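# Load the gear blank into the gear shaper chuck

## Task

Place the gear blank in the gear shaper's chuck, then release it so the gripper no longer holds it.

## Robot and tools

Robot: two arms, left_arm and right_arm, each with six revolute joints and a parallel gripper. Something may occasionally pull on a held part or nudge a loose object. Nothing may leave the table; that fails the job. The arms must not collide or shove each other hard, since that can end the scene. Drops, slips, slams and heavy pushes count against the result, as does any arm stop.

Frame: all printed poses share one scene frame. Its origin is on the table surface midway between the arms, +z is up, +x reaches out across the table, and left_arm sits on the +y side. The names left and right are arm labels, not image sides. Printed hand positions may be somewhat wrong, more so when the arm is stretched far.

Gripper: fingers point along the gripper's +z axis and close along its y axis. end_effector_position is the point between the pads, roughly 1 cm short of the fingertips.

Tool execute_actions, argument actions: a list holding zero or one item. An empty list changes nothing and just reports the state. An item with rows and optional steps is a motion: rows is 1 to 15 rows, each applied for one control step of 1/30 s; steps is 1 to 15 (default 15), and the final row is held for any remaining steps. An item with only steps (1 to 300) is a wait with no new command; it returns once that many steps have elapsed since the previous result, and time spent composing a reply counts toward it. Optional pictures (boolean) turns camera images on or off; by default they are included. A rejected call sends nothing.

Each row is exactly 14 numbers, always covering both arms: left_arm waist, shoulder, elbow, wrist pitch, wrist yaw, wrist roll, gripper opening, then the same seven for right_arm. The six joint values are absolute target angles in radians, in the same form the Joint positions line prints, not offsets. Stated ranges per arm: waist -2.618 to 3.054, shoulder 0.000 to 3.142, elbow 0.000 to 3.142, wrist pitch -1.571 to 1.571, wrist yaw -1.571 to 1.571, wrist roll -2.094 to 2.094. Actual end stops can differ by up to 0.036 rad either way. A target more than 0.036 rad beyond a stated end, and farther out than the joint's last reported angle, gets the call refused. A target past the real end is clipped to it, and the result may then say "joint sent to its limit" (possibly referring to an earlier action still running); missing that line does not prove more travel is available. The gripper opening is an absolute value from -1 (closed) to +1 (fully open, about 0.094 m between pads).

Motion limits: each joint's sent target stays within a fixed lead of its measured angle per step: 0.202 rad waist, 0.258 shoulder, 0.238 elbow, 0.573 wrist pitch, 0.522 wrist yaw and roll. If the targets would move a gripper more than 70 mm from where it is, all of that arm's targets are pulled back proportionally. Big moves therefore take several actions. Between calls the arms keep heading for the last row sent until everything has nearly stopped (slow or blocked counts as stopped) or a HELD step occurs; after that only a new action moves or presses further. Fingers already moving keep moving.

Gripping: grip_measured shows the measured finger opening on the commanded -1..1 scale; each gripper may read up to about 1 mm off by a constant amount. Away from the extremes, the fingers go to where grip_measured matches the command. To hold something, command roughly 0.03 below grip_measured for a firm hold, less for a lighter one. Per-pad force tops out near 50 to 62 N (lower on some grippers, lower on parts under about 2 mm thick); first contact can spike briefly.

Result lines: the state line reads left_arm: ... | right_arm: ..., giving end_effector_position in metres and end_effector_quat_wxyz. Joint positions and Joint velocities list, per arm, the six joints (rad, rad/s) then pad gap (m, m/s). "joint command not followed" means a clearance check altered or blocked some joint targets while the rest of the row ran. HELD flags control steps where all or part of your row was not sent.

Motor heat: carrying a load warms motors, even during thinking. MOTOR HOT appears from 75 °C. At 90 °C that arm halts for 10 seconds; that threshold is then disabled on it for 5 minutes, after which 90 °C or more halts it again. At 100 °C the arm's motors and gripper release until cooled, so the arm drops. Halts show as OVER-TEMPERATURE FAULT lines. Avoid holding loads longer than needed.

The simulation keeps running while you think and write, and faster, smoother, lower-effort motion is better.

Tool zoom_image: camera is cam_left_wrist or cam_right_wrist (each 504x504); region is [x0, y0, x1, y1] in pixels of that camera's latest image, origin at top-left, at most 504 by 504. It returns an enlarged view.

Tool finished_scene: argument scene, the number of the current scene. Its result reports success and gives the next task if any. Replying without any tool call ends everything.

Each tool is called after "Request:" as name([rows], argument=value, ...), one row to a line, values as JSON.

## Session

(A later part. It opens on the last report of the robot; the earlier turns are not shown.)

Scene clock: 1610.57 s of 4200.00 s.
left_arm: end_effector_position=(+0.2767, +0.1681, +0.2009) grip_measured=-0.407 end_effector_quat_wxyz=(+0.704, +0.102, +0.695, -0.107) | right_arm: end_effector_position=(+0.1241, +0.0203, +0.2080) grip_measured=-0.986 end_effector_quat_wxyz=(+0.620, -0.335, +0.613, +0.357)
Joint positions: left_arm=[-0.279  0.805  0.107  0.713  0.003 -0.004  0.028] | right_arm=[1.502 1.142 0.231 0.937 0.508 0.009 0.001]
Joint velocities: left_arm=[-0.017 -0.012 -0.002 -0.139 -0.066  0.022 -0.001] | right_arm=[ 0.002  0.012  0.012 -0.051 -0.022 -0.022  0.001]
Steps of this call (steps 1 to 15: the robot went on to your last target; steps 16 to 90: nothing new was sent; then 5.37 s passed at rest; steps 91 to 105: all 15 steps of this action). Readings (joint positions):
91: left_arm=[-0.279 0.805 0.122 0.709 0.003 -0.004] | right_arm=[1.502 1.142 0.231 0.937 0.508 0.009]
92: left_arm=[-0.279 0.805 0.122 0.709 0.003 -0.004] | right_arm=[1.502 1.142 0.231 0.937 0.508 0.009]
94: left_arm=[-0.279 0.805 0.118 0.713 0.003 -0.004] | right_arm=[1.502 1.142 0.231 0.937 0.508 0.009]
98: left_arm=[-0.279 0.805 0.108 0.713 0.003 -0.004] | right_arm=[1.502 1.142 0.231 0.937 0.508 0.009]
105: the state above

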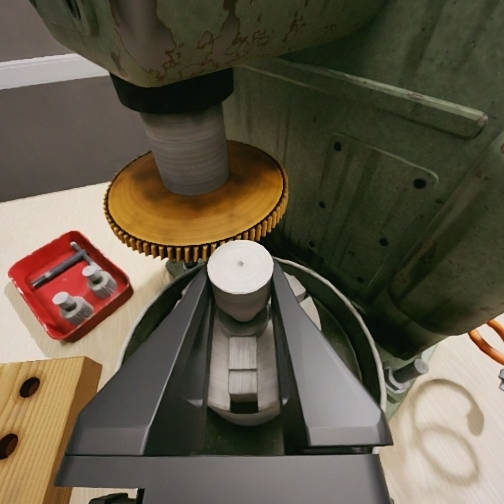

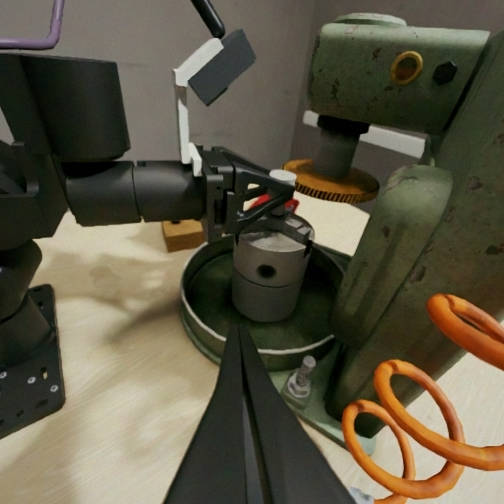

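Nearly aligned. Continue.

Request:
execute_actions([
  {"rows":[[-0.285,0.815,0.092,0.745,0,0,-0.46,1.5,1.14,0.23,0.95,0.5,0,-1],[-0.285,0.818,0.088,0.75,0,0,-0.46,1.5,1.14,0.23,0.95,0.5,0,-1],[-0.285,0.822,0.085,0.755,0,0,-0.46,1.5,1.14,0.23,0.95,0.5,0,-1]]},
])

Request:
zoom_image(camera="cam_right_wrist", region=[200, 130, 340, 250])

Scene clock: 1617.73 s of 4200.00 s.
left_arm: end_effector_position=(+0.2767, +0.1681, +0.2023) grip_measured=-0.407 end_effector_quat_wxyz=(+0.706, +0.102, +0.693, -0.107) | right_arm: end_effector_position=(+0.1241, +0.0203, +0.2080) grip_measured=-0.986 end_effector_quat_wxyz=(+0.620, -0.336, +0.613, +0.357)
Joint positions: left_arm=[-0.279  0.805  0.107  0.719  0.003 -0.004  0.028] | right_arm=[1.502 1.142 0.231 0.937 0.508 0.008 0.001]
Joint velocities: left_arm=[ 0.002 -0.002  0.002 -0.066 -0.022  0.037 -0.001] | right_arm=[ 0.007 -0.007 -0.007  0.007  0.037  0.066  0.   ]
Steps of this call (steps 1 to 15: the robot went on to your last target; steps 16 to 90: nothing new was sent; then 3.67 s passed at rest; steps 91 to 105: all 15 steps of this action). Readings (joint positions):
91: left_arm=[-0.279 0.805 0.107 0.713 0.003 -0.004] | right_arm=[1.502 1.142 0.231 0.937 0.508 0.008]
92: left_arm=[-0.279 0.805 0.107 0.713 0.003 -0.004] | right_arm=[1.502 1.142 0.231 0.937 0.508 0.008]
94: left_arm=[-0.279 0.805 0.107 0.715 0.003 -0.004] | right_arm=[1.502 1.142 0.231 0.937 0.508 0.008]
98: left_arm=[-0.279 0.805 0.107 0.717 0.003 -0.004] | right_arm=[1.502 1.142 0.231 0.937 0.508 0.008]
105: the state above

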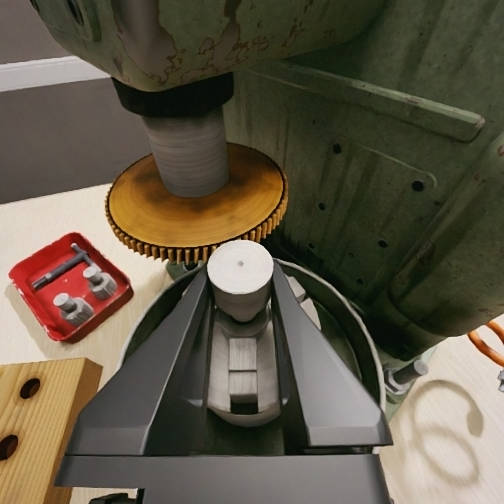

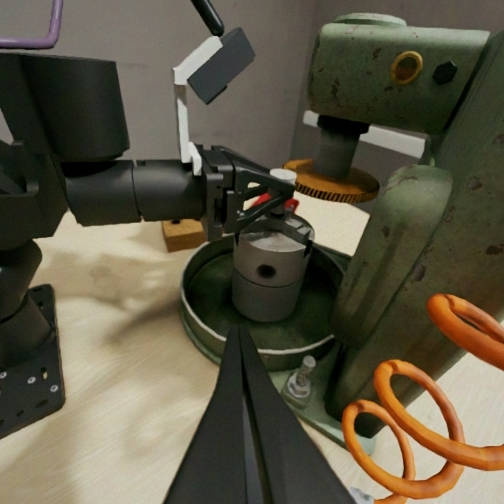

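Region (200, 130, 340, 250) of cam_right_wrist's 504x504 image, scaled by 3.600, with more detail than that image has; it fills the top 432 rows of this view, and the rest is white.

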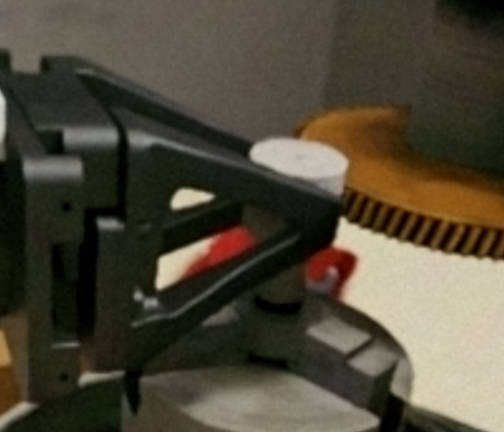

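Request:
execute_actions([
  {"rows":[[-0.285,0.815,0.1,0.73,0,0,-0.46,1.5,1.14,0.23,0.95,0.5,0,-1],[-0.285,0.815,0.1,0.72,0,0,-0.46,1.5,1.14,0.23,0.95,0.5,0,-1],[-0.285,0.815,0.1,0.71,0,0,-0.46,1.5,1.14,0.23,0.95,0.5,0,-1],[-0.285,0.815,0.1,0.70,0,0,-0.46,1.5,1.14,0.23,0.95,0.5,0,-1]]},
])

Request:
zoom_image(camera="cam_right_wrist", region=[200, 130, 340, 250])

Scene clock: 1626.17 s of 4200.00 s.
left_arm: end_effector_position=(+0.2768, +0.1681, +0.1983) grip_measured=-0.407 end_effector_quat_wxyz=(+0.701, +0.103, +0.698, -0.106) | right_arm: end_effector_position=(+0.1241, +0.0203, +0.2080) grip_measured=-0.986 end_effector_quat_wxyz=(+0.620, -0.336, +0.613, +0.357)
Joint positions: left_arm=[-0.279  0.805  0.107  0.703  0.003 -0.004  0.028] | right_arm=[1.502 1.142 0.231 0.937 0.508 0.008 0.001]
Joint velocities: left_arm=[-0.012  0.012  0.007  0.022  0.007  0.022 -0.001] | right_arm=[-0.007  0.002 -0.007  0.095 -0.022 -0.037 -0.001]
Steps of this call (steps 1 to 15: the robot went on to your last target; steps 16 to 90: nothing new was sent; then 4.93 s passed at rest; steps 91 to 105: all 15 steps of this action). Readings (joint positions):
91: left_arm=[-0.279 0.805 0.107 0.718 0.003 -0.004] | right_arm=[1.502 1.142 0.231 0.937 0.508 0.008]
92: left_arm=[-0.279 0.805 0.107 0.717 0.003 -0.004] | right_arm=[1.502 1.142 0.231 0.937 0.508 0.008]
94: left_arm=[-0.279 0.805 0.107 0.710 0.003 -0.004] | right_arm=[1.502 1.142 0.231 0.937 0.508 0.008]
98: left_arm=[-0.279 0.805 0.107 0.703 0.003 -0.004] | right_arm=[1.502 1.142 0.231 0.937 0.508 0.008]
105: the state above

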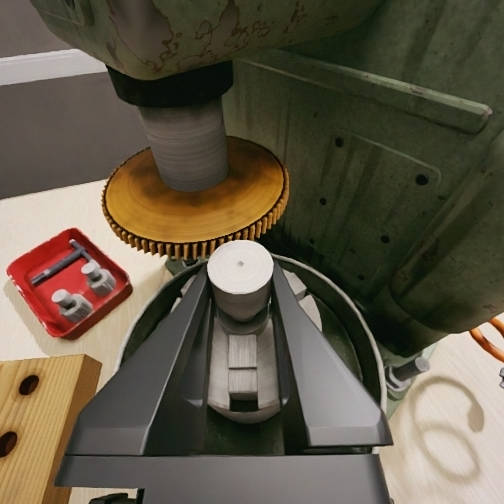

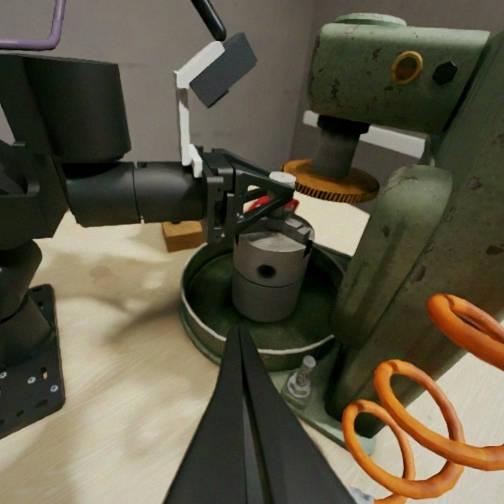

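Region (200, 130, 340, 250) of cam_right_wrist's 504x504 image, scaled by 3.600, with more detail than that image has; it fills the top 432 rows of this view, and the rest is white.

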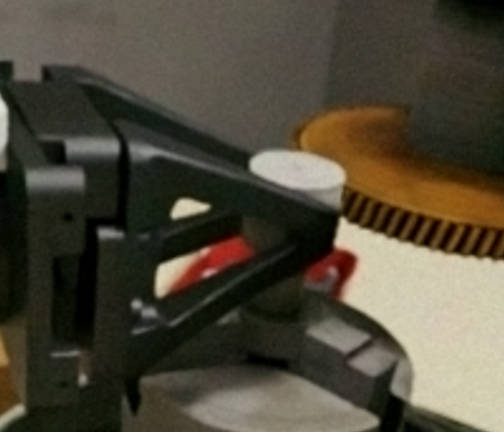

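Request:
execute_actions([
  {"rows":[[-0.285,0.815,0.1,0.70,0.008,0,-0.46,1.5,1.14,0.23,0.95,0.5,0,-1],[-0.285,0.815,0.1,0.70,0.011,0,-0.46,1.5,1.14,0.23,0.95,0.5,0,-1],[-0.285,0.815,0.1,0.70,0.013,0,-0.46,1.5,1.14,0.23,0.95,0.5,0,-1],[-0.285,0.815,0.1,0.70,0.015,0,-0.46,1.5,1.14,0.23,0.95,0.5,0,-1],[-0.285,0.815,0.1,0.70,0.017,0,-0.46,1.5,1.14,0.23,0.95,0.5,0,-1],[-0.285,0.815,0.1,0.70,0.019,0,-0.46,1.5,1.14,0.23,0.95,0.5,0,-1],[-0.285,0.815,0.1,0.70,0.021,0,-0.46,1.5,1.14,0.23,0.95,0.5,0,-1],[-0.285,0.815,0.1,0.70,0.023,0,-0.46,1.5,1.14,0.23,0.95,0.5,0,-1],[-0.285,0.815,0.1,0.70,0.025,0,-0.46,1.5,1.14,0.23,0.95,0.5,0,-1]]},
], pictures=false)

Scene clock: 1637.83 s of 4200.00 s.
left_arm: end_effector_position=(+0.2764, +0.1669, +0.1983) grip_measured=-0.407 end_effector_quat_wxyz=(+0.700, +0.105, +0.698, -0.109) | right_arm: end_effector_position=(+0.1241, +0.0203, +0.2080) grip_measured=-0.986 end_effector_quat_wxyz=(+0.620, -0.336, +0.613, +0.357)
Joint positions: left_arm=[-0.279  0.805  0.107  0.703  0.01  -0.004  0.028] | right_arm=[1.502 1.142 0.231 0.937 0.508 0.008 0.001]
Joint velocities: left_arm=[-0.012  0.002  0.002 -0.022  0.037 -0.007 -0.001] | right_arm=[ 0.007 -0.007  0.012  0.007 -0.022 -0.037  0.   ]
Steps of this call (steps 1 to 15: the robot went on to your last target; steps 16 to 90: nothing new was sent; then 8.17 s passed at rest; steps 91 to 105: all 15 steps of this action). Readings (joint positions):
91: left_arm=[-0.279 0.805 0.107 0.703 0.003 -0.004] | right_arm=[1.502 1.142 0.231 0.937 0.508 0.008]
92: left_arm=[-0.279 0.805 0.107 0.703 0.003 -0.004] | right_arm=[1.502 1.142 0.231 0.937 0.508 0.008]
94: left_arm=[-0.279 0.805 0.107 0.703 0.003 -0.004] | right_arm=[1.502 1.142 0.231 0.937 0.508 0.008]
98: left_arm=[-0.279 0.805 0.107 0.703 0.005 -0.004] | right_arm=[1.502 1.142 0.231 0.937 0.508 0.008]
105: the state above

Request:
execute_actions([
  {"rows":[[-0.285,0.815,0.1,0.755,0.012,0,-0.46,1.5,1.14,0.23,0.95,0.5,0,-1]]},
])

Request:
zoom_image(camera="cam_right_wrist", region=[250, 180, 310, 230])

Request:
zoom_image(camera="cam_left_wrist", region=[190, 270, 290, 360])

Scene clock: 1643.20 s of 4200.00 s.
left_arm: end_effector_position=(+0.2763, +0.1666, +0.2023) grip_measured=-0.407 end_effector_quat_wxyz=(+0.706, +0.105, +0.692, -0.110) | right_arm: end_effector_position=(+0.1241, +0.0203, +0.2080) grip_measured=-0.986 end_effector_quat_wxyz=(+0.620, -0.336, +0.613, +0.357)
Joint positions: left_arm=[-0.279  0.805  0.107  0.719  0.012 -0.004  0.028] | right_arm=[1.502 1.142 0.231 0.937 0.508 0.008 0.001]
Joint velocities: left_arm=[ 0.002 -0.022 -0.007 -0.066 -0.022 -0.007 -0.   ] | right_arm=[ 0.002  0.012 -0.012  0.007 -0.037  0.022 -0.   ]
Steps of this call (steps 1 to 15: the robot went on to your last target; steps 16 to 90: nothing new was sent; then 1.87 s passed at rest; steps 91 to 105: all 15 steps of this action). Readings (joint positions):
91: left_arm=[-0.279 0.805 0.107 0.705 0.012 -0.004] | right_arm=[1.502 1.142 0.231 0.937 0.508 0.008]
92: left_arm=[-0.279 0.805 0.107 0.707 0.012 -0.004] | right_arm=[1.502 1.142 0.231 0.937 0.508 0.008]
94: left_arm=[-0.279 0.805 0.107 0.711 0.012 -0.004] | right_arm=[1.502 1.142 0.231 0.937 0.508 0.008]
98: left_arm=[-0.279 0.805 0.107 0.716 0.012 -0.004] | right_arm=[1.502 1.142 0.231 0.937 0.508 0.008]
105: the state above

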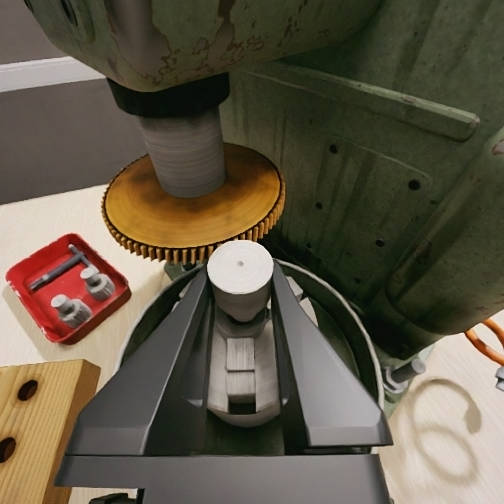

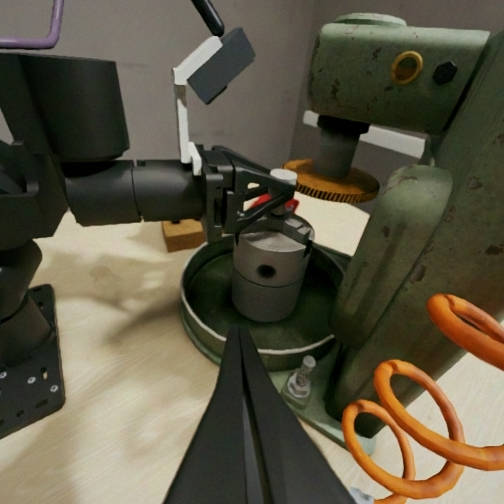

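Region (250, 180, 310, 230) of cam_right_wrist's 504x504 image, scaled by 8.400, with more detail than that image has.

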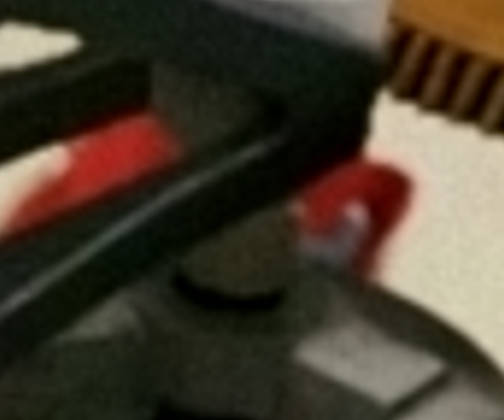

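Region (190, 270, 290, 360) of cam_left_wrist's 504x504 image, scaled by 5.040, with more detail than that image has; it fills the top 454 rows of this view, and the rest is white.

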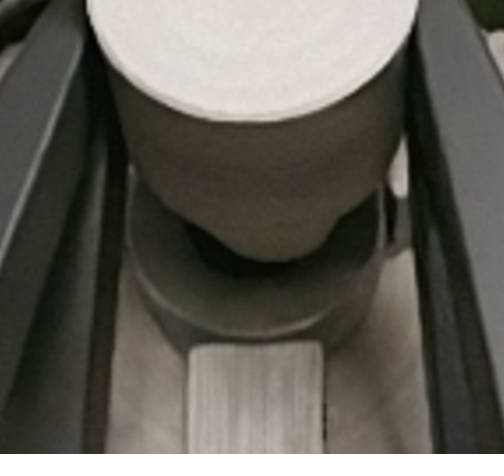

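Request:
execute_actions([
  {"rows":[[-0.285,0.815,0.1,0.755,-0.009,0,-0.46,1.5,1.14,0.23,0.95,0.5,0,-1]]},
])

Request:
zoom_image(camera="cam_right_wrist", region=[250, 180, 310, 230])

Request:
zoom_image(camera="cam_left_wrist", region=[190, 270, 290, 360])

Scene clock: 1649.83 s of 4200.00 s.
left_arm: end_effector_position=(+0.2769, +0.1688, +0.2024) grip_measured=-0.407 end_effector_quat_wxyz=(+0.706, +0.101, +0.693, -0.106) | right_arm: end_effector_position=(+0.1241, +0.0203, +0.2080) grip_measured=-0.986 end_effector_quat_wxyz=(+0.620, -0.336, +0.613, +0.357)
Joint positions: left_arm=[-0.279  0.805  0.107  0.719 -0.001 -0.004  0.028] | right_arm=[1.502 1.142 0.231 0.937 0.508 0.008 0.001]
Joint velocities: left_arm=[-0.027 -0.007 -0.002  0.066 -0.007 -0.066  0.   ] | right_arm=[ 0.012 -0.002 -0.017 -0.022 -0.037 -0.007 -0.001]
Steps of this call (steps 1 to 15: the robot went on to your last target; steps 16 to 90: nothing new was sent; then 3.13 s passed at rest; steps 91 to 105: all 15 steps of this action). Readings (joint positions):
91: left_arm=[-0.279 0.805 0.107 0.719 0.010 -0.004] | right_arm=[1.502 1.142 0.231 0.937 0.508 0.008]
92: left_arm=[-0.279 0.805 0.107 0.719 0.008 -0.004] | right_arm=[1.502 1.142 0.231 0.937 0.508 0.008]
94: left_arm=[-0.279 0.805 0.107 0.719 0.005 -0.004] | right_arm=[1.502 1.142 0.231 0.937 0.508 0.008]
98: left_arm=[-0.279 0.805 0.107 0.719 0.001 -0.004] | right_arm=[1.502 1.142 0.231 0.937 0.508 0.008]
105: the state above

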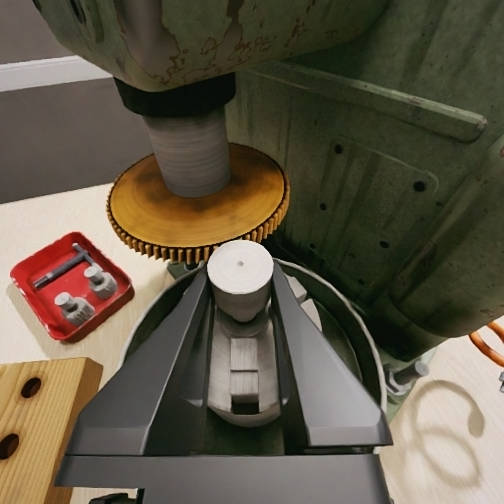

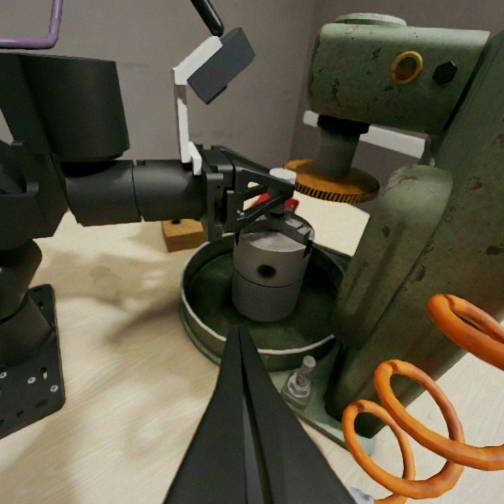

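Region (250, 180, 310, 230) of cam_right_wrist's 504x504 image, scaled by 8.400, with more detail than that image has.

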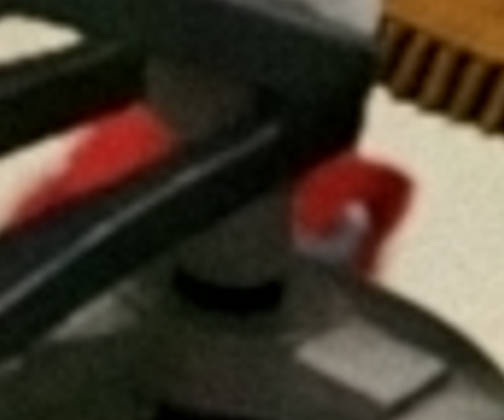

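Region (190, 270, 290, 360) of cam_left_wrist's 504x504 image, scaled by 5.040, with more detail than that image has; it fills the top 454 rows of this view, and the rest is white.

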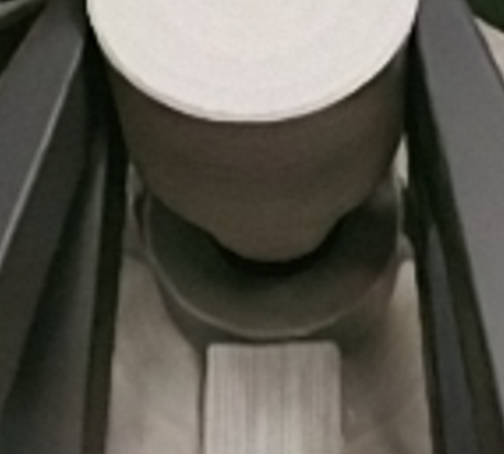

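Still slightly right; a bit more left, then lower.

Request:
execute_actions([
  {"rows":[[-0.285,0.815,0.1,0.755,-0.013,0,-0.46,1.5,1.14,0.23,0.95,0.5,0,-1]]},
], pictures=false)

Request:
execute_actions([
  {"rows":[[-0.285,0.815,0.1,0.73,-0.013,0,-0.46,1.5,1.14,0.23,0.95,0.5,0,-1],[-0.285,0.815,0.1,0.72,-0.013,0,-0.46,1.5,1.14,0.23,0.95,0.5,0,-1],[-0.285,0.815,0.1,0.71,-0.013,0,-0.46,1.5,1.14,0.23,0.95,0.5,0,-1],[-0.285,0.815,0.1,0.70,-0.013,0,-0.46,1.5,1.14,0.23,0.95,0.5,0,-1]]},
], pictures=false)

Scene clock: 1663.63 s of 4200.00 s.
left_arm: end_effector_position=(+0.2771, +0.1694, +0.2024) grip_measured=-0.407 end_effector_quat_wxyz=(+0.707, +0.099, +0.693, -0.104) | right_arm: end_effector_position=(+0.1241, +0.0203, +0.2080) grip_measured=-0.986 end_effector_quat_wxyz=(+0.620, -0.336, +0.613, +0.357)
Joint positions: left_arm=[-0.279  0.805  0.107  0.719 -0.005 -0.004  0.028] | right_arm=[1.502 1.142 0.231 0.937 0.508 0.008 0.001]
Joint velocities: left_arm=[ 0.002  0.017  0.002 -0.022 -0.022 -0.037 -0.   ] | right_arm=[ 0.002 -0.002 -0.002 -0.022  0.022  0.095  0.   ]
Steps of this call (steps 1 to 15: the robot went on to your last target; steps 16 to 90: nothing new was sent; then 10.30 s passed at rest; steps 91 to 105: all 15 steps of this action). Readings (joint positions):
91: left_arm=[-0.279 0.805 0.107 0.719 -0.002 -0.004] | right_arm=[1.502 1.142 0.231 0.937 0.508 0.008]
92: left_arm=[-0.279 0.805 0.107 0.719 -0.002 -0.004] | right_arm=[1.502 1.142 0.231 0.937 0.508 0.008]
94: left_arm=[-0.279 0.805 0.107 0.719 -0.003 -0.004] | right_arm=[1.502 1.142 0.231 0.937 0.508 0.008]
98: left_arm=[-0.279 0.805 0.107 0.719 -0.004 -0.004] | right_arm=[1.502 1.142 0.231 0.937 0.508 0.008]
105: the state above

Scene clock: 1664.13 s of 4200.00 s.
left_arm: end_effector_position=(+0.2772, +0.1695, +0.1983) grip_measured=-0.407 end_effector_quat_wxyz=(+0.701, +0.100, +0.699, -0.103) | right_arm: end_effector_position=(+0.1241, +0.0203, +0.2080) grip_measured=-0.986 end_effector_quat_wxyz=(+0.620, -0.336, +0.613, +0.357)
Joint positions: left_arm=[-0.279  0.805  0.107  0.703 -0.005 -0.004  0.028] | right_arm=[1.502 1.142 0.231 0.937 0.508 0.008 0.001]
Joint velocities: left_arm=[-0.007 -0.002 -0.007 -0.037  0.007  0.007 -0.   ] | right_arm=[-0.012 -0.002  0.002  0.051 -0.051 -0.037 -0.001]
Steps of this call (steps 1 to 15: all 15 steps of this action). Readings (joint positions):
1: left_arm=[-0.279 0.805 0.107 0.719 -0.005 -0.004] | right_arm=[1.502 1.142 0.231 0.937 0.508 0.008]
2: left_arm=[-0.279 0.805 0.107 0.717 -0.005 -0.004] | right_arm=[1.502 1.142 0.231 0.937 0.508 0.008]
4: left_arm=[-0.279 0.805 0.107 0.710 -0.005 -0.004] | right_arm=[1.502 1.142 0.231 0.937 0.508 0.008]
8: left_arm=[-0.279 0.805 0.107 0.703 -0.005 -0.004] | right_arm=[1.502 1.142 0.231 0.937 0.508 0.008]
15: the state above

Sweep yaw back slowly while resting.

Request:
execute_actions([
  {"rows":[[-0.285,0.815,0.1,0.70,0.006,0,-0.46,1.5,1.14,0.23,0.95,0.5,0,-1],[-0.285,0.815,0.1,0.70,0.008,0,-0.46,1.5,1.14,0.23,0.95,0.5,0,-1],[-0.285,0.815,0.1,0.70,0.009,0,-0.46,1.5,1.14,0.23,0.95,0.5,0,-1],[-0.285,0.815,0.1,0.70,0.010,0,-0.46,1.5,1.14,0.23,0.95,0.5,0,-1],[-0.285,0.815,0.1,0.70,0.011,0,-0.46,1.5,1.14,0.23,0.95,0.5,0,-1],[-0.285,0.815,0.1,0.70,0.012,0,-0.46,1.5,1.14,0.23,0.95,0.5,0,-1],[-0.285,0.815,0.1,0.70,0.013,0,-0.46,1.5,1.14,0.23,0.95,0.5,0,-1],[-0.285,0.815,0.1,0.70,0.014,0,-0.46,1.5,1.14,0.23,0.95,0.5,0,-1],[-0.285,0.815,0.1,0.70,0.015,0,-0.46,1.5,1.14,0.23,0.95,0.5,0,-1],[-0.285,0.815,0.1,0.70,0.016,0,-0.46,1.5,1.14,0.23,0.95,0.5,0,-1]]},
])

Request:
zoom_image(camera="cam_right_wrist", region=[250, 180, 310, 230])

Request:
zoom_image(camera="cam_left_wrist", region=[190, 270, 290, 360])

Scene clock: 1674.87 s of 4200.00 s.
left_arm: end_effector_position=(+0.2769, +0.1685, +0.1983) grip_measured=-0.407 end_effector_quat_wxyz=(+0.701, +0.102, +0.698, -0.106) | right_arm: end_effector_position=(+0.1241, +0.0203, +0.2080) grip_measured=-0.986 end_effector_quat_wxyz=(+0.620, -0.336, +0.613, +0.357)
Joint positions: left_arm=[-0.279  0.805  0.107  0.703  0.001 -0.004  0.028] | right_arm=[1.502 1.142 0.231 0.937 0.508 0.008 0.001]
Joint velocities: left_arm=[-0.007 -0.007  0.002 -0.022 -0.007  0.066  0.   ] | right_arm=[ 0.007  0.012  0.007 -0.007  0.022  0.007 -0.001]
Steps of this call (steps 1 to 15: the robot went on to your last target; steps 16 to 90: nothing new was sent; then 7.23 s passed at rest; steps 91 to 105: all 15 steps of this action). Readings (joint positions):
91: left_arm=[-0.279 0.805 0.107 0.703 -0.005 -0.004] | right_arm=[1.502 1.142 0.231 0.937 0.508 0.008]
92: left_arm=[-0.279 0.805 0.107 0.703 -0.005 -0.004] | right_arm=[1.502 1.142 0.231 0.937 0.508 0.008]
94: left_arm=[-0.279 0.805 0.107 0.703 -0.005 -0.004] | right_arm=[1.502 1.142 0.231 0.937 0.508 0.008]
98: left_arm=[-0.279 0.805 0.107 0.703 -0.003 -0.004] | right_arm=[1.502 1.142 0.231 0.937 0.508 0.008]
105: the state above

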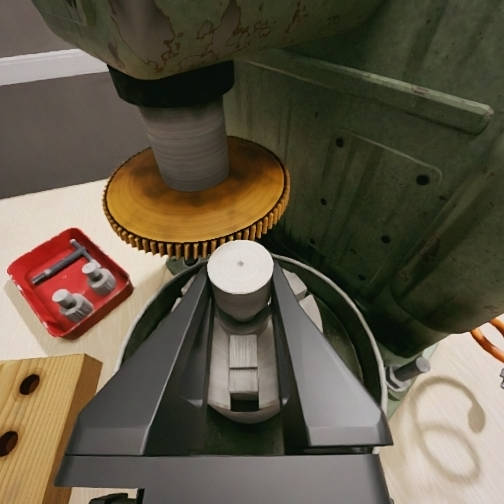

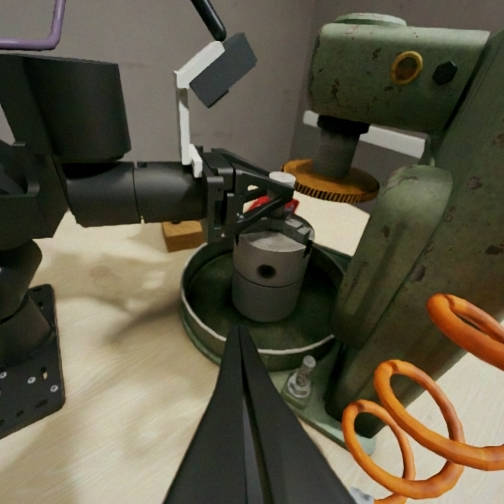

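Region (250, 180, 310, 230) of cam_right_wrist's 504x504 image, scaled by 8.400, with more detail than that image has.

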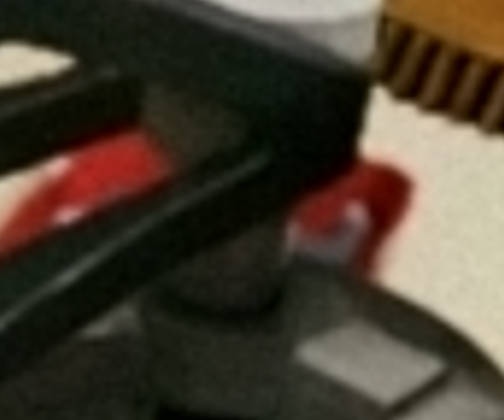

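Region (190, 270, 290, 360) of cam_left_wrist's 504x504 image, scaled by 5.040, with more detail than that image has; it fills the top 454 rows of this view, and the rest is white.

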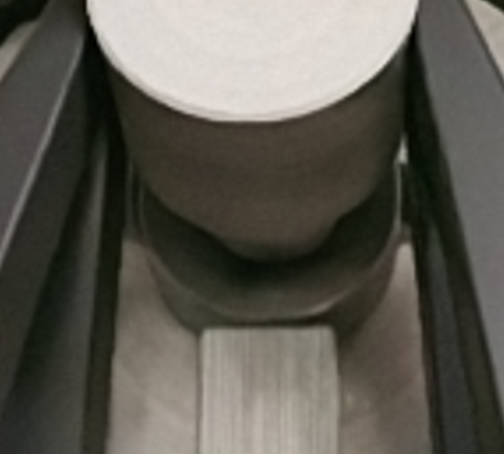

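Request:
execute_actions([
  {"rows":[[-0.285,0.815,0.1,0.70,-0.014,0,-0.46,1.5,1.14,0.23,0.95,0.5,0,-1],[-0.285,0.815,0.1,0.70,-0.016,0,-0.46,1.5,1.14,0.23,0.95,0.5,0,-1]]},
], pictures=false)

Request:
execute_actions([
  {"rows":[[-0.285,0.82,0.1,0.705,-0.004,0,-0.46,1.5,1.14,0.23,0.95,0.5,0,-1],[-0.285,0.823,0.1,0.705,-0.004,0,-0.46,1.5,1.14,0.23,0.95,0.5,0,-1],[-0.285,0.826,0.1,0.71,-0.004,0,-0.46,1.5,1.14,0.23,0.95,0.5,0,-1]]},
], pictures=false)

Scene clock: 1684.27 s of 4200.00 s.
left_arm: end_effector_position=(+0.2770, +0.1690, +0.1983) grip_measured=-0.407 end_effector_quat_wxyz=(+0.701, +0.101, +0.698, -0.104) | right_arm: end_effector_position=(+0.1241, +0.0203, +0.2080) grip_measured=-0.986 end_effector_quat_wxyz=(+0.620, -0.336, +0.613, +0.357)
Joint positions: left_arm=[-0.279  0.805  0.107  0.703 -0.002 -0.004  0.028] | right_arm=[1.502 1.142 0.231 0.937 0.508 0.008 0.001]
Joint velocities: left_arm=[ 0.012 -0.012 -0.002  0.037  0.037 -0.051 -0.   ] | right_arm=[-0.002  0.012  0.002  0.037 -0.007  0.037 -0.   ]
Steps of this call (steps 1 to 15: the robot went on to your last target; steps 16 to 90: nothing new was sent; then 5.90 s passed at rest; steps 91 to 105: all 15 steps of this action). Readings (joint positions):
91: left_arm=[-0.279 0.805 0.107 0.703 0.002 -0.004] | right_arm=[1.502 1.142 0.231 0.937 0.508 0.008]
92: left_arm=[-0.279 0.805 0.107 0.703 0.001 -0.004] | right_arm=[1.502 1.142 0.231 0.937 0.508 0.008]
94: left_arm=[-0.279 0.805 0.107 0.703 -0.000 -0.004] | right_arm=[1.502 1.142 0.231 0.937 0.508 0.008]
98: left_arm=[-0.279 0.805 0.107 0.703 -0.002 -0.004] | right_arm=[1.502 1.142 0.231 0.937 0.508 0.008]
105: the state above

Scene clock: 1684.77 s of 4200.00 s.
left_arm: end_effector_position=(+0.2770, +0.1690, +0.1983) grip_measured=-0.407 end_effector_quat_wxyz=(+0.701, +0.101, +0.698, -0.104) | right_arm: end_effector_position=(+0.1241, +0.0203, +0.2080) grip_measured=-0.986 end_effector_quat_wxyz=(+0.620, -0.336, +0.613, +0.357)
Joint positions: left_arm=[-0.279  0.805  0.107  0.703 -0.002 -0.004  0.028] | right_arm=[1.502 1.142 0.231 0.937 0.508 0.008 0.001]
Joint velocities: left_arm=[ 0.002  0.017 -0.002  0.037  0.066 -0.007  0.001] | right_arm=[ 0.012 -0.017  0.012  0.037  0.081 -0.037  0.   ]
Steps of this call (steps 1 to 15: all 15 steps of this action). Readings (joint positions):
1: left_arm=[-0.279 0.805 0.107 0.703 -0.002 -0.004] | right_arm=[1.502 1.142 0.231 0.937 0.508 0.008]
2: left_arm=[-0.279 0.805 0.107 0.703 -0.002 -0.004] | right_arm=[1.502 1.142 0.231 0.937 0.508 0.008]
4: left_arm=[-0.279 0.805 0.107 0.703 -0.002 -0.004] | right_arm=[1.502 1.142 0.231 0.937 0.508 0.008]
8: left_arm=[-0.279 0.805 0.107 0.703 -0.002 -0.004] | right_arm=[1.502 1.142 0.231 0.937 0.508 0.008]
15: the state above

Request:
execute_actions([
  {"rows":[[-0.285,0.829,0.1,0.715,-0.004,0,-0.46,1.5,1.14,0.23,0.95,0.5,0,-1],[-0.285,0.832,0.1,0.715,-0.004,0,-0.46,1.5,1.14,0.23,0.95,0.5,0,-1]]},
], pictures=false)

Scene clock: 1689.00 s of 4200.00 s.
left_arm: end_effector_position=(+0.2779, +0.1687, +0.1973) grip_measured=-0.407 end_effector_quat_wxyz=(+0.700, +0.101, +0.699, -0.104) | right_arm: end_effector_position=(+0.1241, +0.0203, +0.2080) grip_measured=-0.986 end_effector_quat_wxyz=(+0.620, -0.336, +0.613, +0.357)
Joint positions: left_arm=[-0.279  0.818  0.107  0.713 -0.002 -0.004  0.028] | right_arm=[1.502 1.142 0.231 0.937 0.508 0.008 0.001]
Joint velocities: left_arm=[ 0.002  0.007  0.002 -0.007  0.037  0.007 -0.001] | right_arm=[-0.002  0.017  0.012 -0.007 -0.037 -0.007 -0.001]
Steps of this call (steps 1 to 15: the robot went on to your last target; steps 16 to 90: nothing new was sent; then 0.73 s passed at rest; steps 91 to 105: all 15 steps of this action). Readings (joint positions):
91: left_arm=[-0.279 0.807 0.107 0.704 -0.002 -0.004] | right_arm=[1.502 1.142 0.231 0.937 0.508 0.008]
92: left_arm=[-0.279 0.811 0.107 0.707 -0.002 -0.004] | right_arm=[1.502 1.142 0.231 0.937 0.508 0.008]
94: left_arm=[-0.279 0.816 0.107 0.711 -0.002 -0.004] | right_arm=[1.502 1.142 0.231 0.937 0.508 0.008]
98: left_arm=[-0.279 0.818 0.107 0.713 -0.002 -0.004] | right_arm=[1.502 1.142 0.231 0.937 0.508 0.008]
105: the state above

Dropped 1 mm — maybe in chamfer. Press a bit and wiggle yaw.

Request:
execute_actions([
  {"rows":[[-0.285,0.825,0.1,0.70,0.01,0,-0.46,1.5,1.14,0.23,0.95,0.5,0,-1],[-0.285,0.825,0.1,0.695,0.014,0,-0.46,1.5,1.14,0.23,0.95,0.5,0,-1],[-0.285,0.825,0.1,0.69,0.016,0,-0.46,1.5,1.14,0.23,0.95,0.5,0,-1],[-0.285,0.825,0.1,0.69,0.018,0,-0.46,1.5,1.14,0.23,0.95,0.5,0,-1],[-0.285,0.825,0.1,0.69,0.02,0,-0.46,1.5,1.14,0.23,0.95,0.5,0,-1],[-0.285,0.825,0.1,0.69,0.02,0,-0.46,1.5,1.14,0.23,0.95,0.5,0,-1],[-0.285,0.825,0.1,0.69,0.02,0,-0.46,1.5,1.14,0.23,0.95,0.5,0,-1],[-0.285,0.825,0.1,0.69,-0.02,0,-0.46,1.5,1.14,0.23,0.95,0.5,0,-1],[-0.285,0.825,0.1,0.69,-0.022,0,-0.46,1.5,1.14,0.23,0.95,0.5,0,-1],[-0.285,0.825,0.1,0.69,-0.024,0,-0.46,1.5,1.14,0.23,0.95,0.5,0,-1]]},
], pictures=false)

Scene clock: 1698.83 s of 4200.00 s.
left_arm: end_effector_position=(+0.2779, +0.1687, +0.1972) grip_measured=-0.407 end_effector_quat_wxyz=(+0.700, +0.101, +0.699, -0.104) | right_arm: end_effector_position=(+0.1241, +0.0203, +0.2080) grip_measured=-0.986 end_effector_quat_wxyz=(+0.620, -0.336, +0.613, +0.357)
Joint positions: left_arm=[-0.279  0.818  0.107  0.713 -0.002 -0.004  0.028] | right_arm=[1.502 1.142 0.231 0.937 0.508 0.008 0.001]
Joint velocities: left_arm=[-0.022 -0.017 -0.002 -0.051 -0.007  0.037 -0.001] | right_arm=[-0.007 -0.017  0.007  0.022  0.022  0.007  0.001]
Steps of this call (steps 1 to 15: the robot went on to your last target; steps 16 to 90: nothing new was sent; then 6.33 s passed at rest; steps 91 to 105: all 15 steps of this action). Readings (joint positions):
91: left_arm=[-0.279 0.818 0.107 0.713 -0.001 -0.004] | right_arm=[1.502 1.142 0.231 0.937 0.508 0.008]
92: left_arm=[-0.279 0.818 0.107 0.713 -0.001 -0.004] | right_arm=[1.502 1.142 0.231 0.937 0.508 0.008]
94: left_arm=[-0.279 0.818 0.107 0.713 -0.000 -0.004] | right_arm=[1.502 1.142 0.231 0.937 0.508 0.008]
98: left_arm=[-0.279 0.818 0.107 0.713 -0.002 -0.004] | right_arm=[1.502 1.142 0.231 0.937 0.508 0.008]
105: the state above

Request:
execute_actions([
  {"rows":[[-0.285,0.825,0.1,0.735,0,0,-0.43,1.5,1.14,0.23,0.95,0.5,0,-1],[-0.285,0.825,0.1,0.735,0,0,-0.41,1.5,1.14,0.23,0.95,0.5,0,-1],[-0.285,0.825,0.1,0.735,0,0,-0.40,1.5,1.14,0.23,0.95,0.5,0,-1],[-0.285,0.825,0.1,0.735,0,0,-0.395,1.5,1.14,0.23,0.95,0.5,0,-1],[-0.285,0.825,0.1,0.735,0,0,-0.39,1.5,1.14,0.23,0.95,0.5,0,-1]]},
])

Request:
zoom_image(camera="cam_right_wrist", region=[200, 130, 340, 250])

Scene clock: 1704.90 s of 4200.00 s.
left_arm: end_effector_position=(+0.2779, +0.1686, +0.1976) grip_measured=-0.386 end_effector_quat_wxyz=(+0.701, +0.101, +0.699, -0.104) | right_arm: end_effector_position=(+0.1241, +0.0203, +0.2080) grip_measured=-0.986 end_effector_quat_wxyz=(+0.620, -0.336, +0.613, +0.357)
Joint positions: left_arm=[-0.279  0.818  0.107  0.714 -0.002 -0.004  0.029] | right_arm=[1.502 1.142 0.231 0.937 0.508 0.008 0.001]
Joint velocities: left_arm=[-0.012  0.002 -0.002  0.007 -0.066 -0.007  0.001] | right_arm=[-0.007  0.007  0.002 -0.007  0.022  0.022 -0.   ]
Steps of this call (steps 1 to 15: the robot went on to your last target; steps 16 to 90: nothing new was sent; then 2.57 s passed at rest; steps 91 to 105: all 15 steps of this action). Readings (joint positions):
91: left_arm=[-0.279 0.818 0.107 0.714 -0.002 -0.004] | right_arm=[1.502 1.142 0.231 0.937 0.508 0.008]
92: left_arm=[-0.279 0.818 0.107 0.714 -0.002 -0.004] | right_arm=[1.502 1.142 0.231 0.937 0.508 0.008]
94: left_arm=[-0.279 0.818 0.107 0.714 -0.002 -0.004] | right_arm=[1.502 1.142 0.231 0.937 0.508 0.008]
98: left_arm=[-0.279 0.818 0.107 0.714 -0.002 -0.004] | right_arm=[1.502 1.142 0.231 0.937 0.508 0.008]
105: the state above

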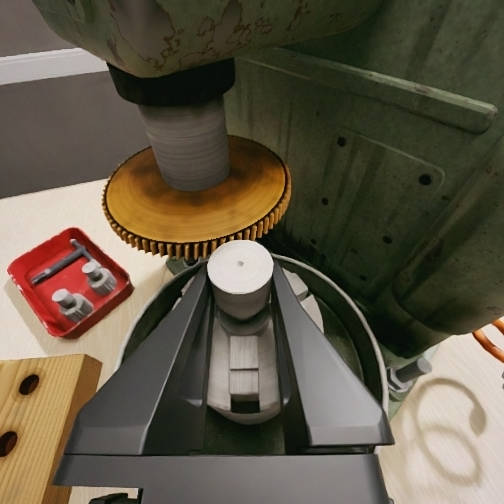

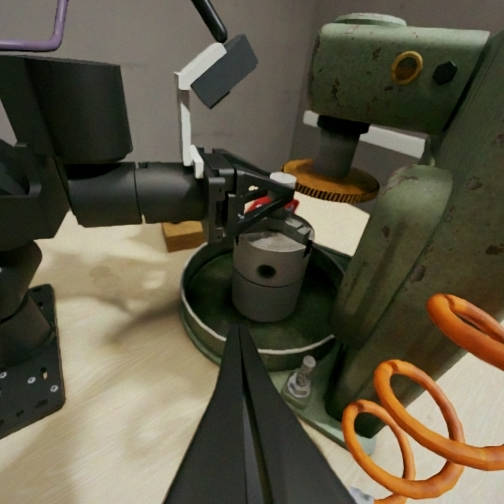

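Region (200, 130, 340, 250) of cam_right_wrist's 504x504 image, scaled by 3.600, with more detail than that image has; it fills the top 432 rows of this view, and the rest is white.

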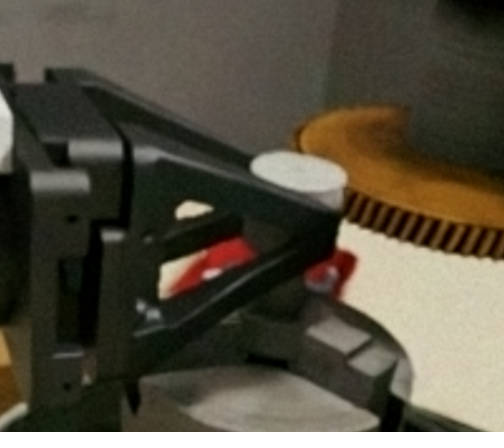

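Request:
execute_actions([
  {"rows":[[-0.285,0.825,0.1,0.735,0,0,-0.40,1.5,1.14,0.23,0.95,0.5,0,-1],[-0.285,0.825,0.1,0.735,0,0,-0.42,1.5,1.14,0.23,0.95,0.5,0,-1],[-0.285,0.825,0.1,0.735,0,0,-0.46,1.5,1.14,0.23,0.95,0.5,0,-1]]},
])

Request:
zoom_image(camera="cam_left_wrist", region=[190, 270, 290, 360])

Request:
execute_actions([
  {"rows":[[-0.285,0.825,0.1,0.766,0,0,-0.46,1.5,1.14,0.23,0.95,0.5,0,-1]]},
])

Request:
zoom_image(camera="cam_left_wrist", region=[190, 270, 290, 360])

Request:
zoom_image(camera="cam_right_wrist", region=[250, 180, 310, 230])

Scene clock: 1715.70 s of 4200.00 s.
left_arm: end_effector_position=(+0.2779, +0.1686, +0.1976) grip_measured=-0.406 end_effector_quat_wxyz=(+0.701, +0.101, +0.699, -0.104) | right_arm: end_effector_position=(+0.1241, +0.0203, +0.2080) grip_measured=-0.986 end_effector_quat_wxyz=(+0.620, -0.336, +0.613, +0.357)
Joint positions: left_arm=[-0.279  0.818  0.107  0.714 -0.002 -0.004  0.028] | right_arm=[1.502 1.142 0.231 0.937 0.508 0.008 0.001]
Joint velocities: left_arm=[-0.012 -0.017  0.012 -0.022 -0.007  0.022  0.001] | right_arm=[ 0.007  0.002 -0.012  0.066 -0.051 -0.022  0.001]
Steps of this call (steps 1 to 15: the robot went on to your last target; steps 16 to 90: nothing new was sent; then 7.30 s passed at rest; steps 91 to 105: all 15 steps of this action). Readings (joint positions):
91: left_arm=[-0.279 0.818 0.107 0.714 -0.002 -0.004] | right_arm=[1.502 1.142 0.231 0.937 0.508 0.008]
92: left_arm=[-0.279 0.818 0.107 0.714 -0.002 -0.004] | right_arm=[1.502 1.142 0.231 0.937 0.508 0.008]
94: left_arm=[-0.279 0.818 0.107 0.714 -0.002 -0.004] | right_arm=[1.502 1.142 0.231 0.937 0.508 0.008]
98: left_arm=[-0.279 0.818 0.107 0.714 -0.002 -0.004] | right_arm=[1.502 1.142 0.231 0.937 0.508 0.008]
105: the state above

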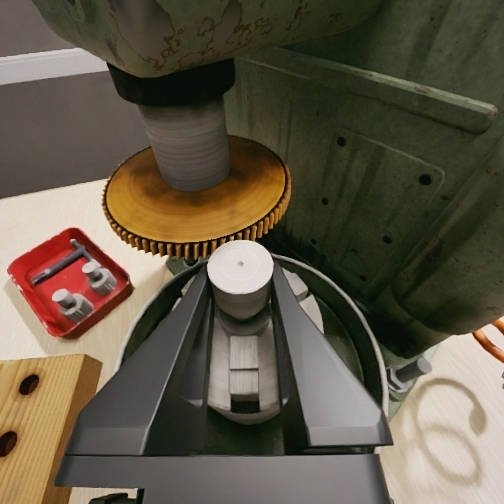

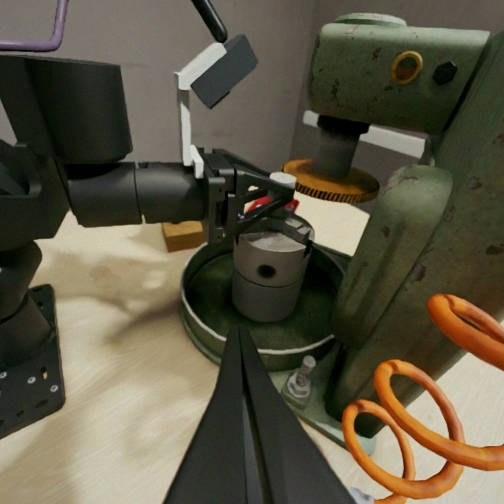

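Region (190, 270, 290, 360) of cam_left_wrist's 504x504 image, scaled by 5.040, with more detail than that image has; it fills the top 454 rows of this view, and the rest is white.

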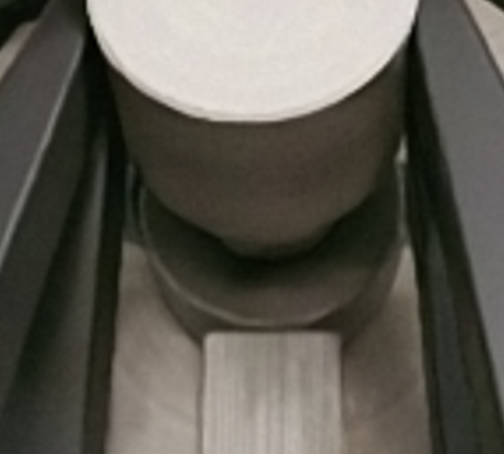

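Scene clock: 1716.20 s of 4200.00 s.
left_arm: end_effector_position=(+0.2779, +0.1686, +0.2014) grip_measured=-0.406 end_effector_quat_wxyz=(+0.706, +0.101, +0.693, -0.105) | right_arm: end_effector_position=(+0.1241, +0.0203, +0.2080) grip_measured=-0.986 end_effector_quat_wxyz=(+0.620, -0.336, +0.613, +0.357)
Joint positions: left_arm=[-0.279  0.818  0.107  0.729 -0.002 -0.004  0.028] | right_arm=[1.502 1.142 0.231 0.937 0.508 0.008 0.001]
Joint velocities: left_arm=[ 0.012  0.007 -0.002 -0.007  0.022  0.007  0.   ] | right_arm=[-0.012  0.002 -0.012  0.022  0.081  0.007  0.001]
Steps of this call (steps 1 to 15: all 15 steps of this action). Readings (joint positions):
1: left_arm=[-0.279 0.818 0.107 0.716 -0.002 -0.004] | right_arm=[1.502 1.142 0.231 0.937 0.508 0.008]
2: left_arm=[-0.279 0.818 0.107 0.718 -0.002 -0.004] | right_arm=[1.502 1.142 0.231 0.937 0.508 0.008]
4: left_arm=[-0.279 0.818 0.107 0.723 -0.002 -0.004] | right_arm=[1.502 1.142 0.231 0.937 0.508 0.008]
8: left_arm=[-0.279 0.818 0.107 0.727 -0.002 -0.004] | right_arm=[1.502 1.142 0.231 0.937 0.508 0.008]
15: the state above

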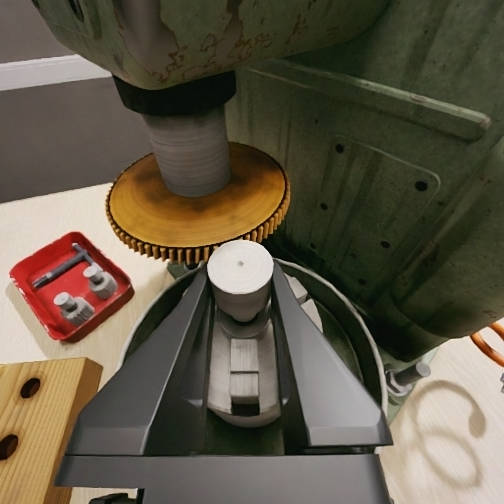

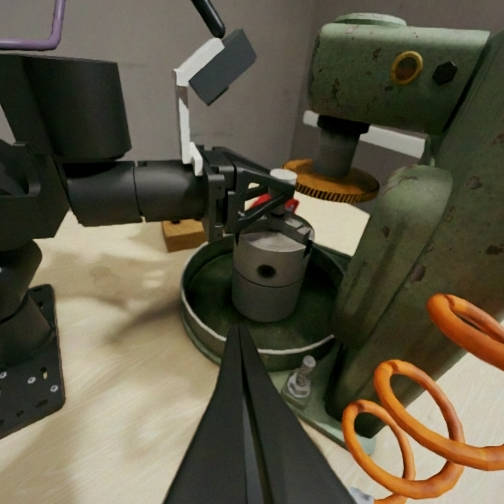

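Region (190, 270, 290, 360) of cam_left_wrist's 504x504 image, scaled by 5.040, with more detail than that image has; it fills the top 454 rows of this view, and the rest is white.

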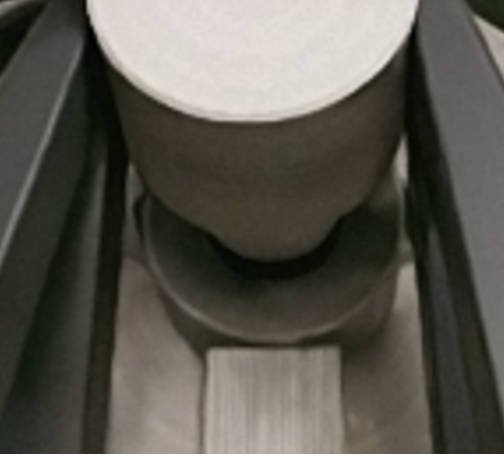

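Region (250, 180, 310, 230) of cam_right_wrist's 504x504 image, scaled by 8.400, with more detail than that image has.

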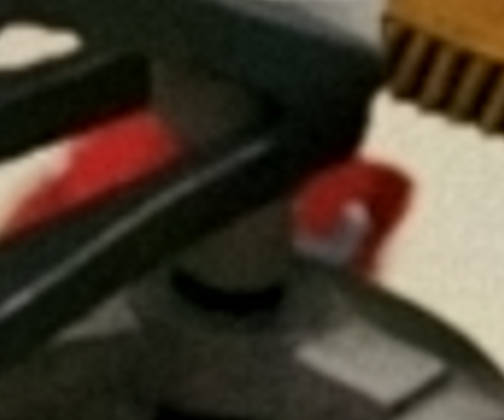

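Request:
execute_actions([
  {"rows":[[-0.285,0.825,0.1,0.80,0,0,-0.46,1.5,1.14,0.23,0.95,0.5,0,-1],[-0.285,0.825,0.1,0.83,0,0,-0.46,1.5,1.14,0.23,0.95,0.5,0,-1],[-0.285,0.825,0.1,0.86,0,0,-0.46,1.5,1.14,0.23,0.95,0.5,0,-1],[-0.285,0.825,0.09,0.885,0,0,-0.46,1.5,1.14,0.23,0.95,0.5,0,-1],[-0.285,0.83,0.08,0.885,0,0,-0.46,1.5,1.14,0.23,0.95,0.5,0,-1],[-0.285,0.84,0.075,0.885,0,0,-0.46,1.5,1.14,0.23,0.95,0.5,0,-1],[-0.285,0.845,0.07,0.885,0,0,-0.46,1.5,1.14,0.23,0.95,0.5,0,-1],[-0.285,0.85,0.065,0.885,0,0,-0.46,1.5,1.14,0.23,0.95,0.5,0,-1],[-0.285,0.855,0.06,0.885,0,0,-0.46,1.5,1.14,0.23,0.95,0.5,0,-1],[-0.285,0.863,0.056,0.885,0,0,-0.46,1.5,1.14,0.23,0.95,0.5,0,-1]]},
], pictures=false)

Request:
execute_actions([
  {"steps":10},
])

Request:
zoom_image(camera="cam_left_wrist", region=[190, 270, 290, 360])

Request:
zoom_image(camera="cam_right_wrist", region=[200, 130, 340, 250])

Scene clock: 1734.87 s of 4200.00 s.
left_arm: end_effector_position=(+0.2752, +0.1695, +0.1992) grip_measured=-0.406 end_effector_quat_wxyz=(+0.718, +0.099, +0.681, -0.107) | right_arm: end_effector_position=(+0.1241, +0.0203, +0.2080) grip_measured=-0.986 end_effector_quat_wxyz=(+0.620, -0.336, +0.613, +0.357)
Joint positions: left_arm=[-0.279  0.855  0.064  0.845 -0.002 -0.004  0.028] | right_arm=[1.502 1.142 0.231 0.937 0.508 0.008 0.001]
Joint velocities: left_arm=[ 0.002 -0.032 -0.012 -0.051  0.022 -0.022 -0.   ] | right_arm=[ 0.007  0.002 -0.012  0.066 -0.007  0.051  0.001]
Steps of this call (steps 1 to 15: the robot went on to your last target; steps 16 to 90: nothing new was sent; then 15.17 s passed at rest; steps 91 to 105: all 15 steps of this action). Readings (joint positions):
91: left_arm=[-0.279 0.818 0.107 0.733 -0.002 -0.004] | right_arm=[1.502 1.142 0.231 0.937 0.508 0.008]
92: left_arm=[-0.279 0.818 0.107 0.740 -0.002 -0.004] | right_arm=[1.502 1.142 0.231 0.937 0.508 0.008]
94: left_arm=[-0.279 0.818 0.107 0.768 -0.002 -0.004] | right_arm=[1.502 1.142 0.231 0.937 0.508 0.008]
98: left_arm=[-0.279 0.825 0.094 0.831 -0.002 -0.004] | right_arm=[1.502 1.142 0.231 0.937 0.508 0.008]
105: the state above

Scene clock: 1735.20 s of 4200.00 s.
left_arm: end_effector_position=(+0.2751, +0.1695, +0.1999) grip_measured=-0.406 end_effector_quat_wxyz=(+0.719, +0.098, +0.680, -0.107) | right_arm: end_effector_position=(+0.1241, +0.0203, +0.2080) grip_measured=-0.986 end_effector_quat_wxyz=(+0.620, -0.336, +0.613, +0.357)
Joint positions: left_arm=[-0.279  0.855  0.064  0.848 -0.002 -0.004  0.028] | right_arm=[1.502 1.142 0.231 0.937 0.508 0.008 0.001]
Joint velocities: left_arm=[-0.002 -0.007 -0.002 -0.051  0.007 -0.081 -0.   ] | right_arm=[ 0.002 -0.002 -0.017  0.022  0.007  0.007 -0.   ]
Steps of this call (steps 1 to 10: the robot went on to your last target). Readings (joint positions):
1: left_arm=[-0.279 0.855 0.064 0.845 -0.002 -0.004] | right_arm=[1.502 1.142 0.231 0.937 0.508 0.008]
2: left_arm=[-0.279 0.855 0.064 0.847 -0.002 -0.004] | right_arm=[1.502 1.142 0.231 0.937 0.508 0.008]
4: left_arm=[-0.279 0.855 0.064 0.848 -0.002 -0.004] | right_arm=[1.502 1.142 0.231 0.937 0.508 0.008]
8: left_arm=[-0.279 0.855 0.064 0.848 -0.002 -0.004] | right_arm=[1.502 1.142 0.231 0.937 0.508 0.008]
10: the state above

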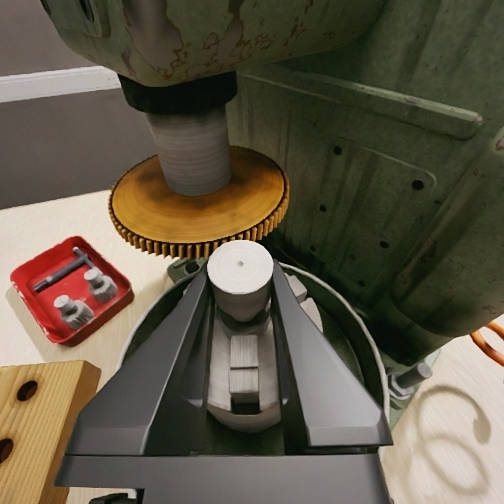

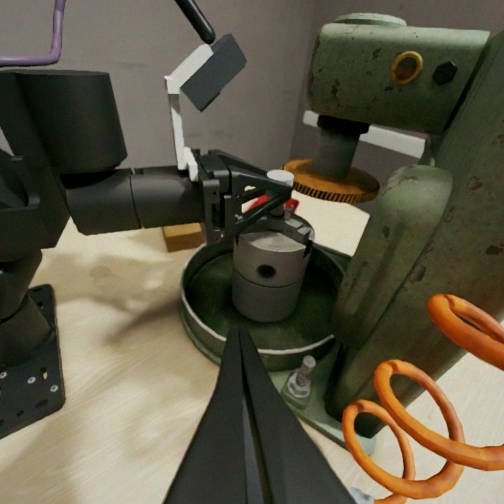

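Region (190, 270, 290, 360) of cam_left_wrist's 504x504 image, scaled by 5.040, with more detail than that image has; it fills the top 454 rows of this view, and the rest is white.

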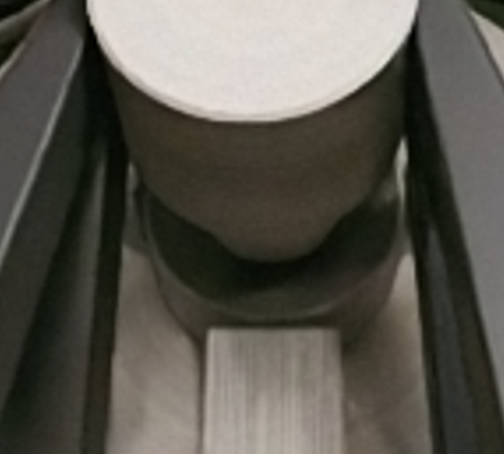

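Region (200, 130, 340, 250) of cam_right_wrist's 504x504 image, scaled by 3.600, with more detail than that image has; it fills the top 432 rows of this view, and the rest is white.

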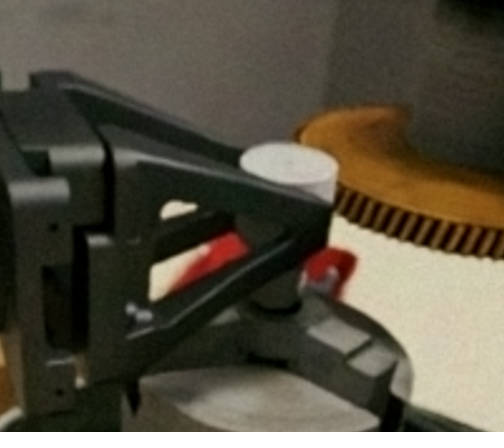

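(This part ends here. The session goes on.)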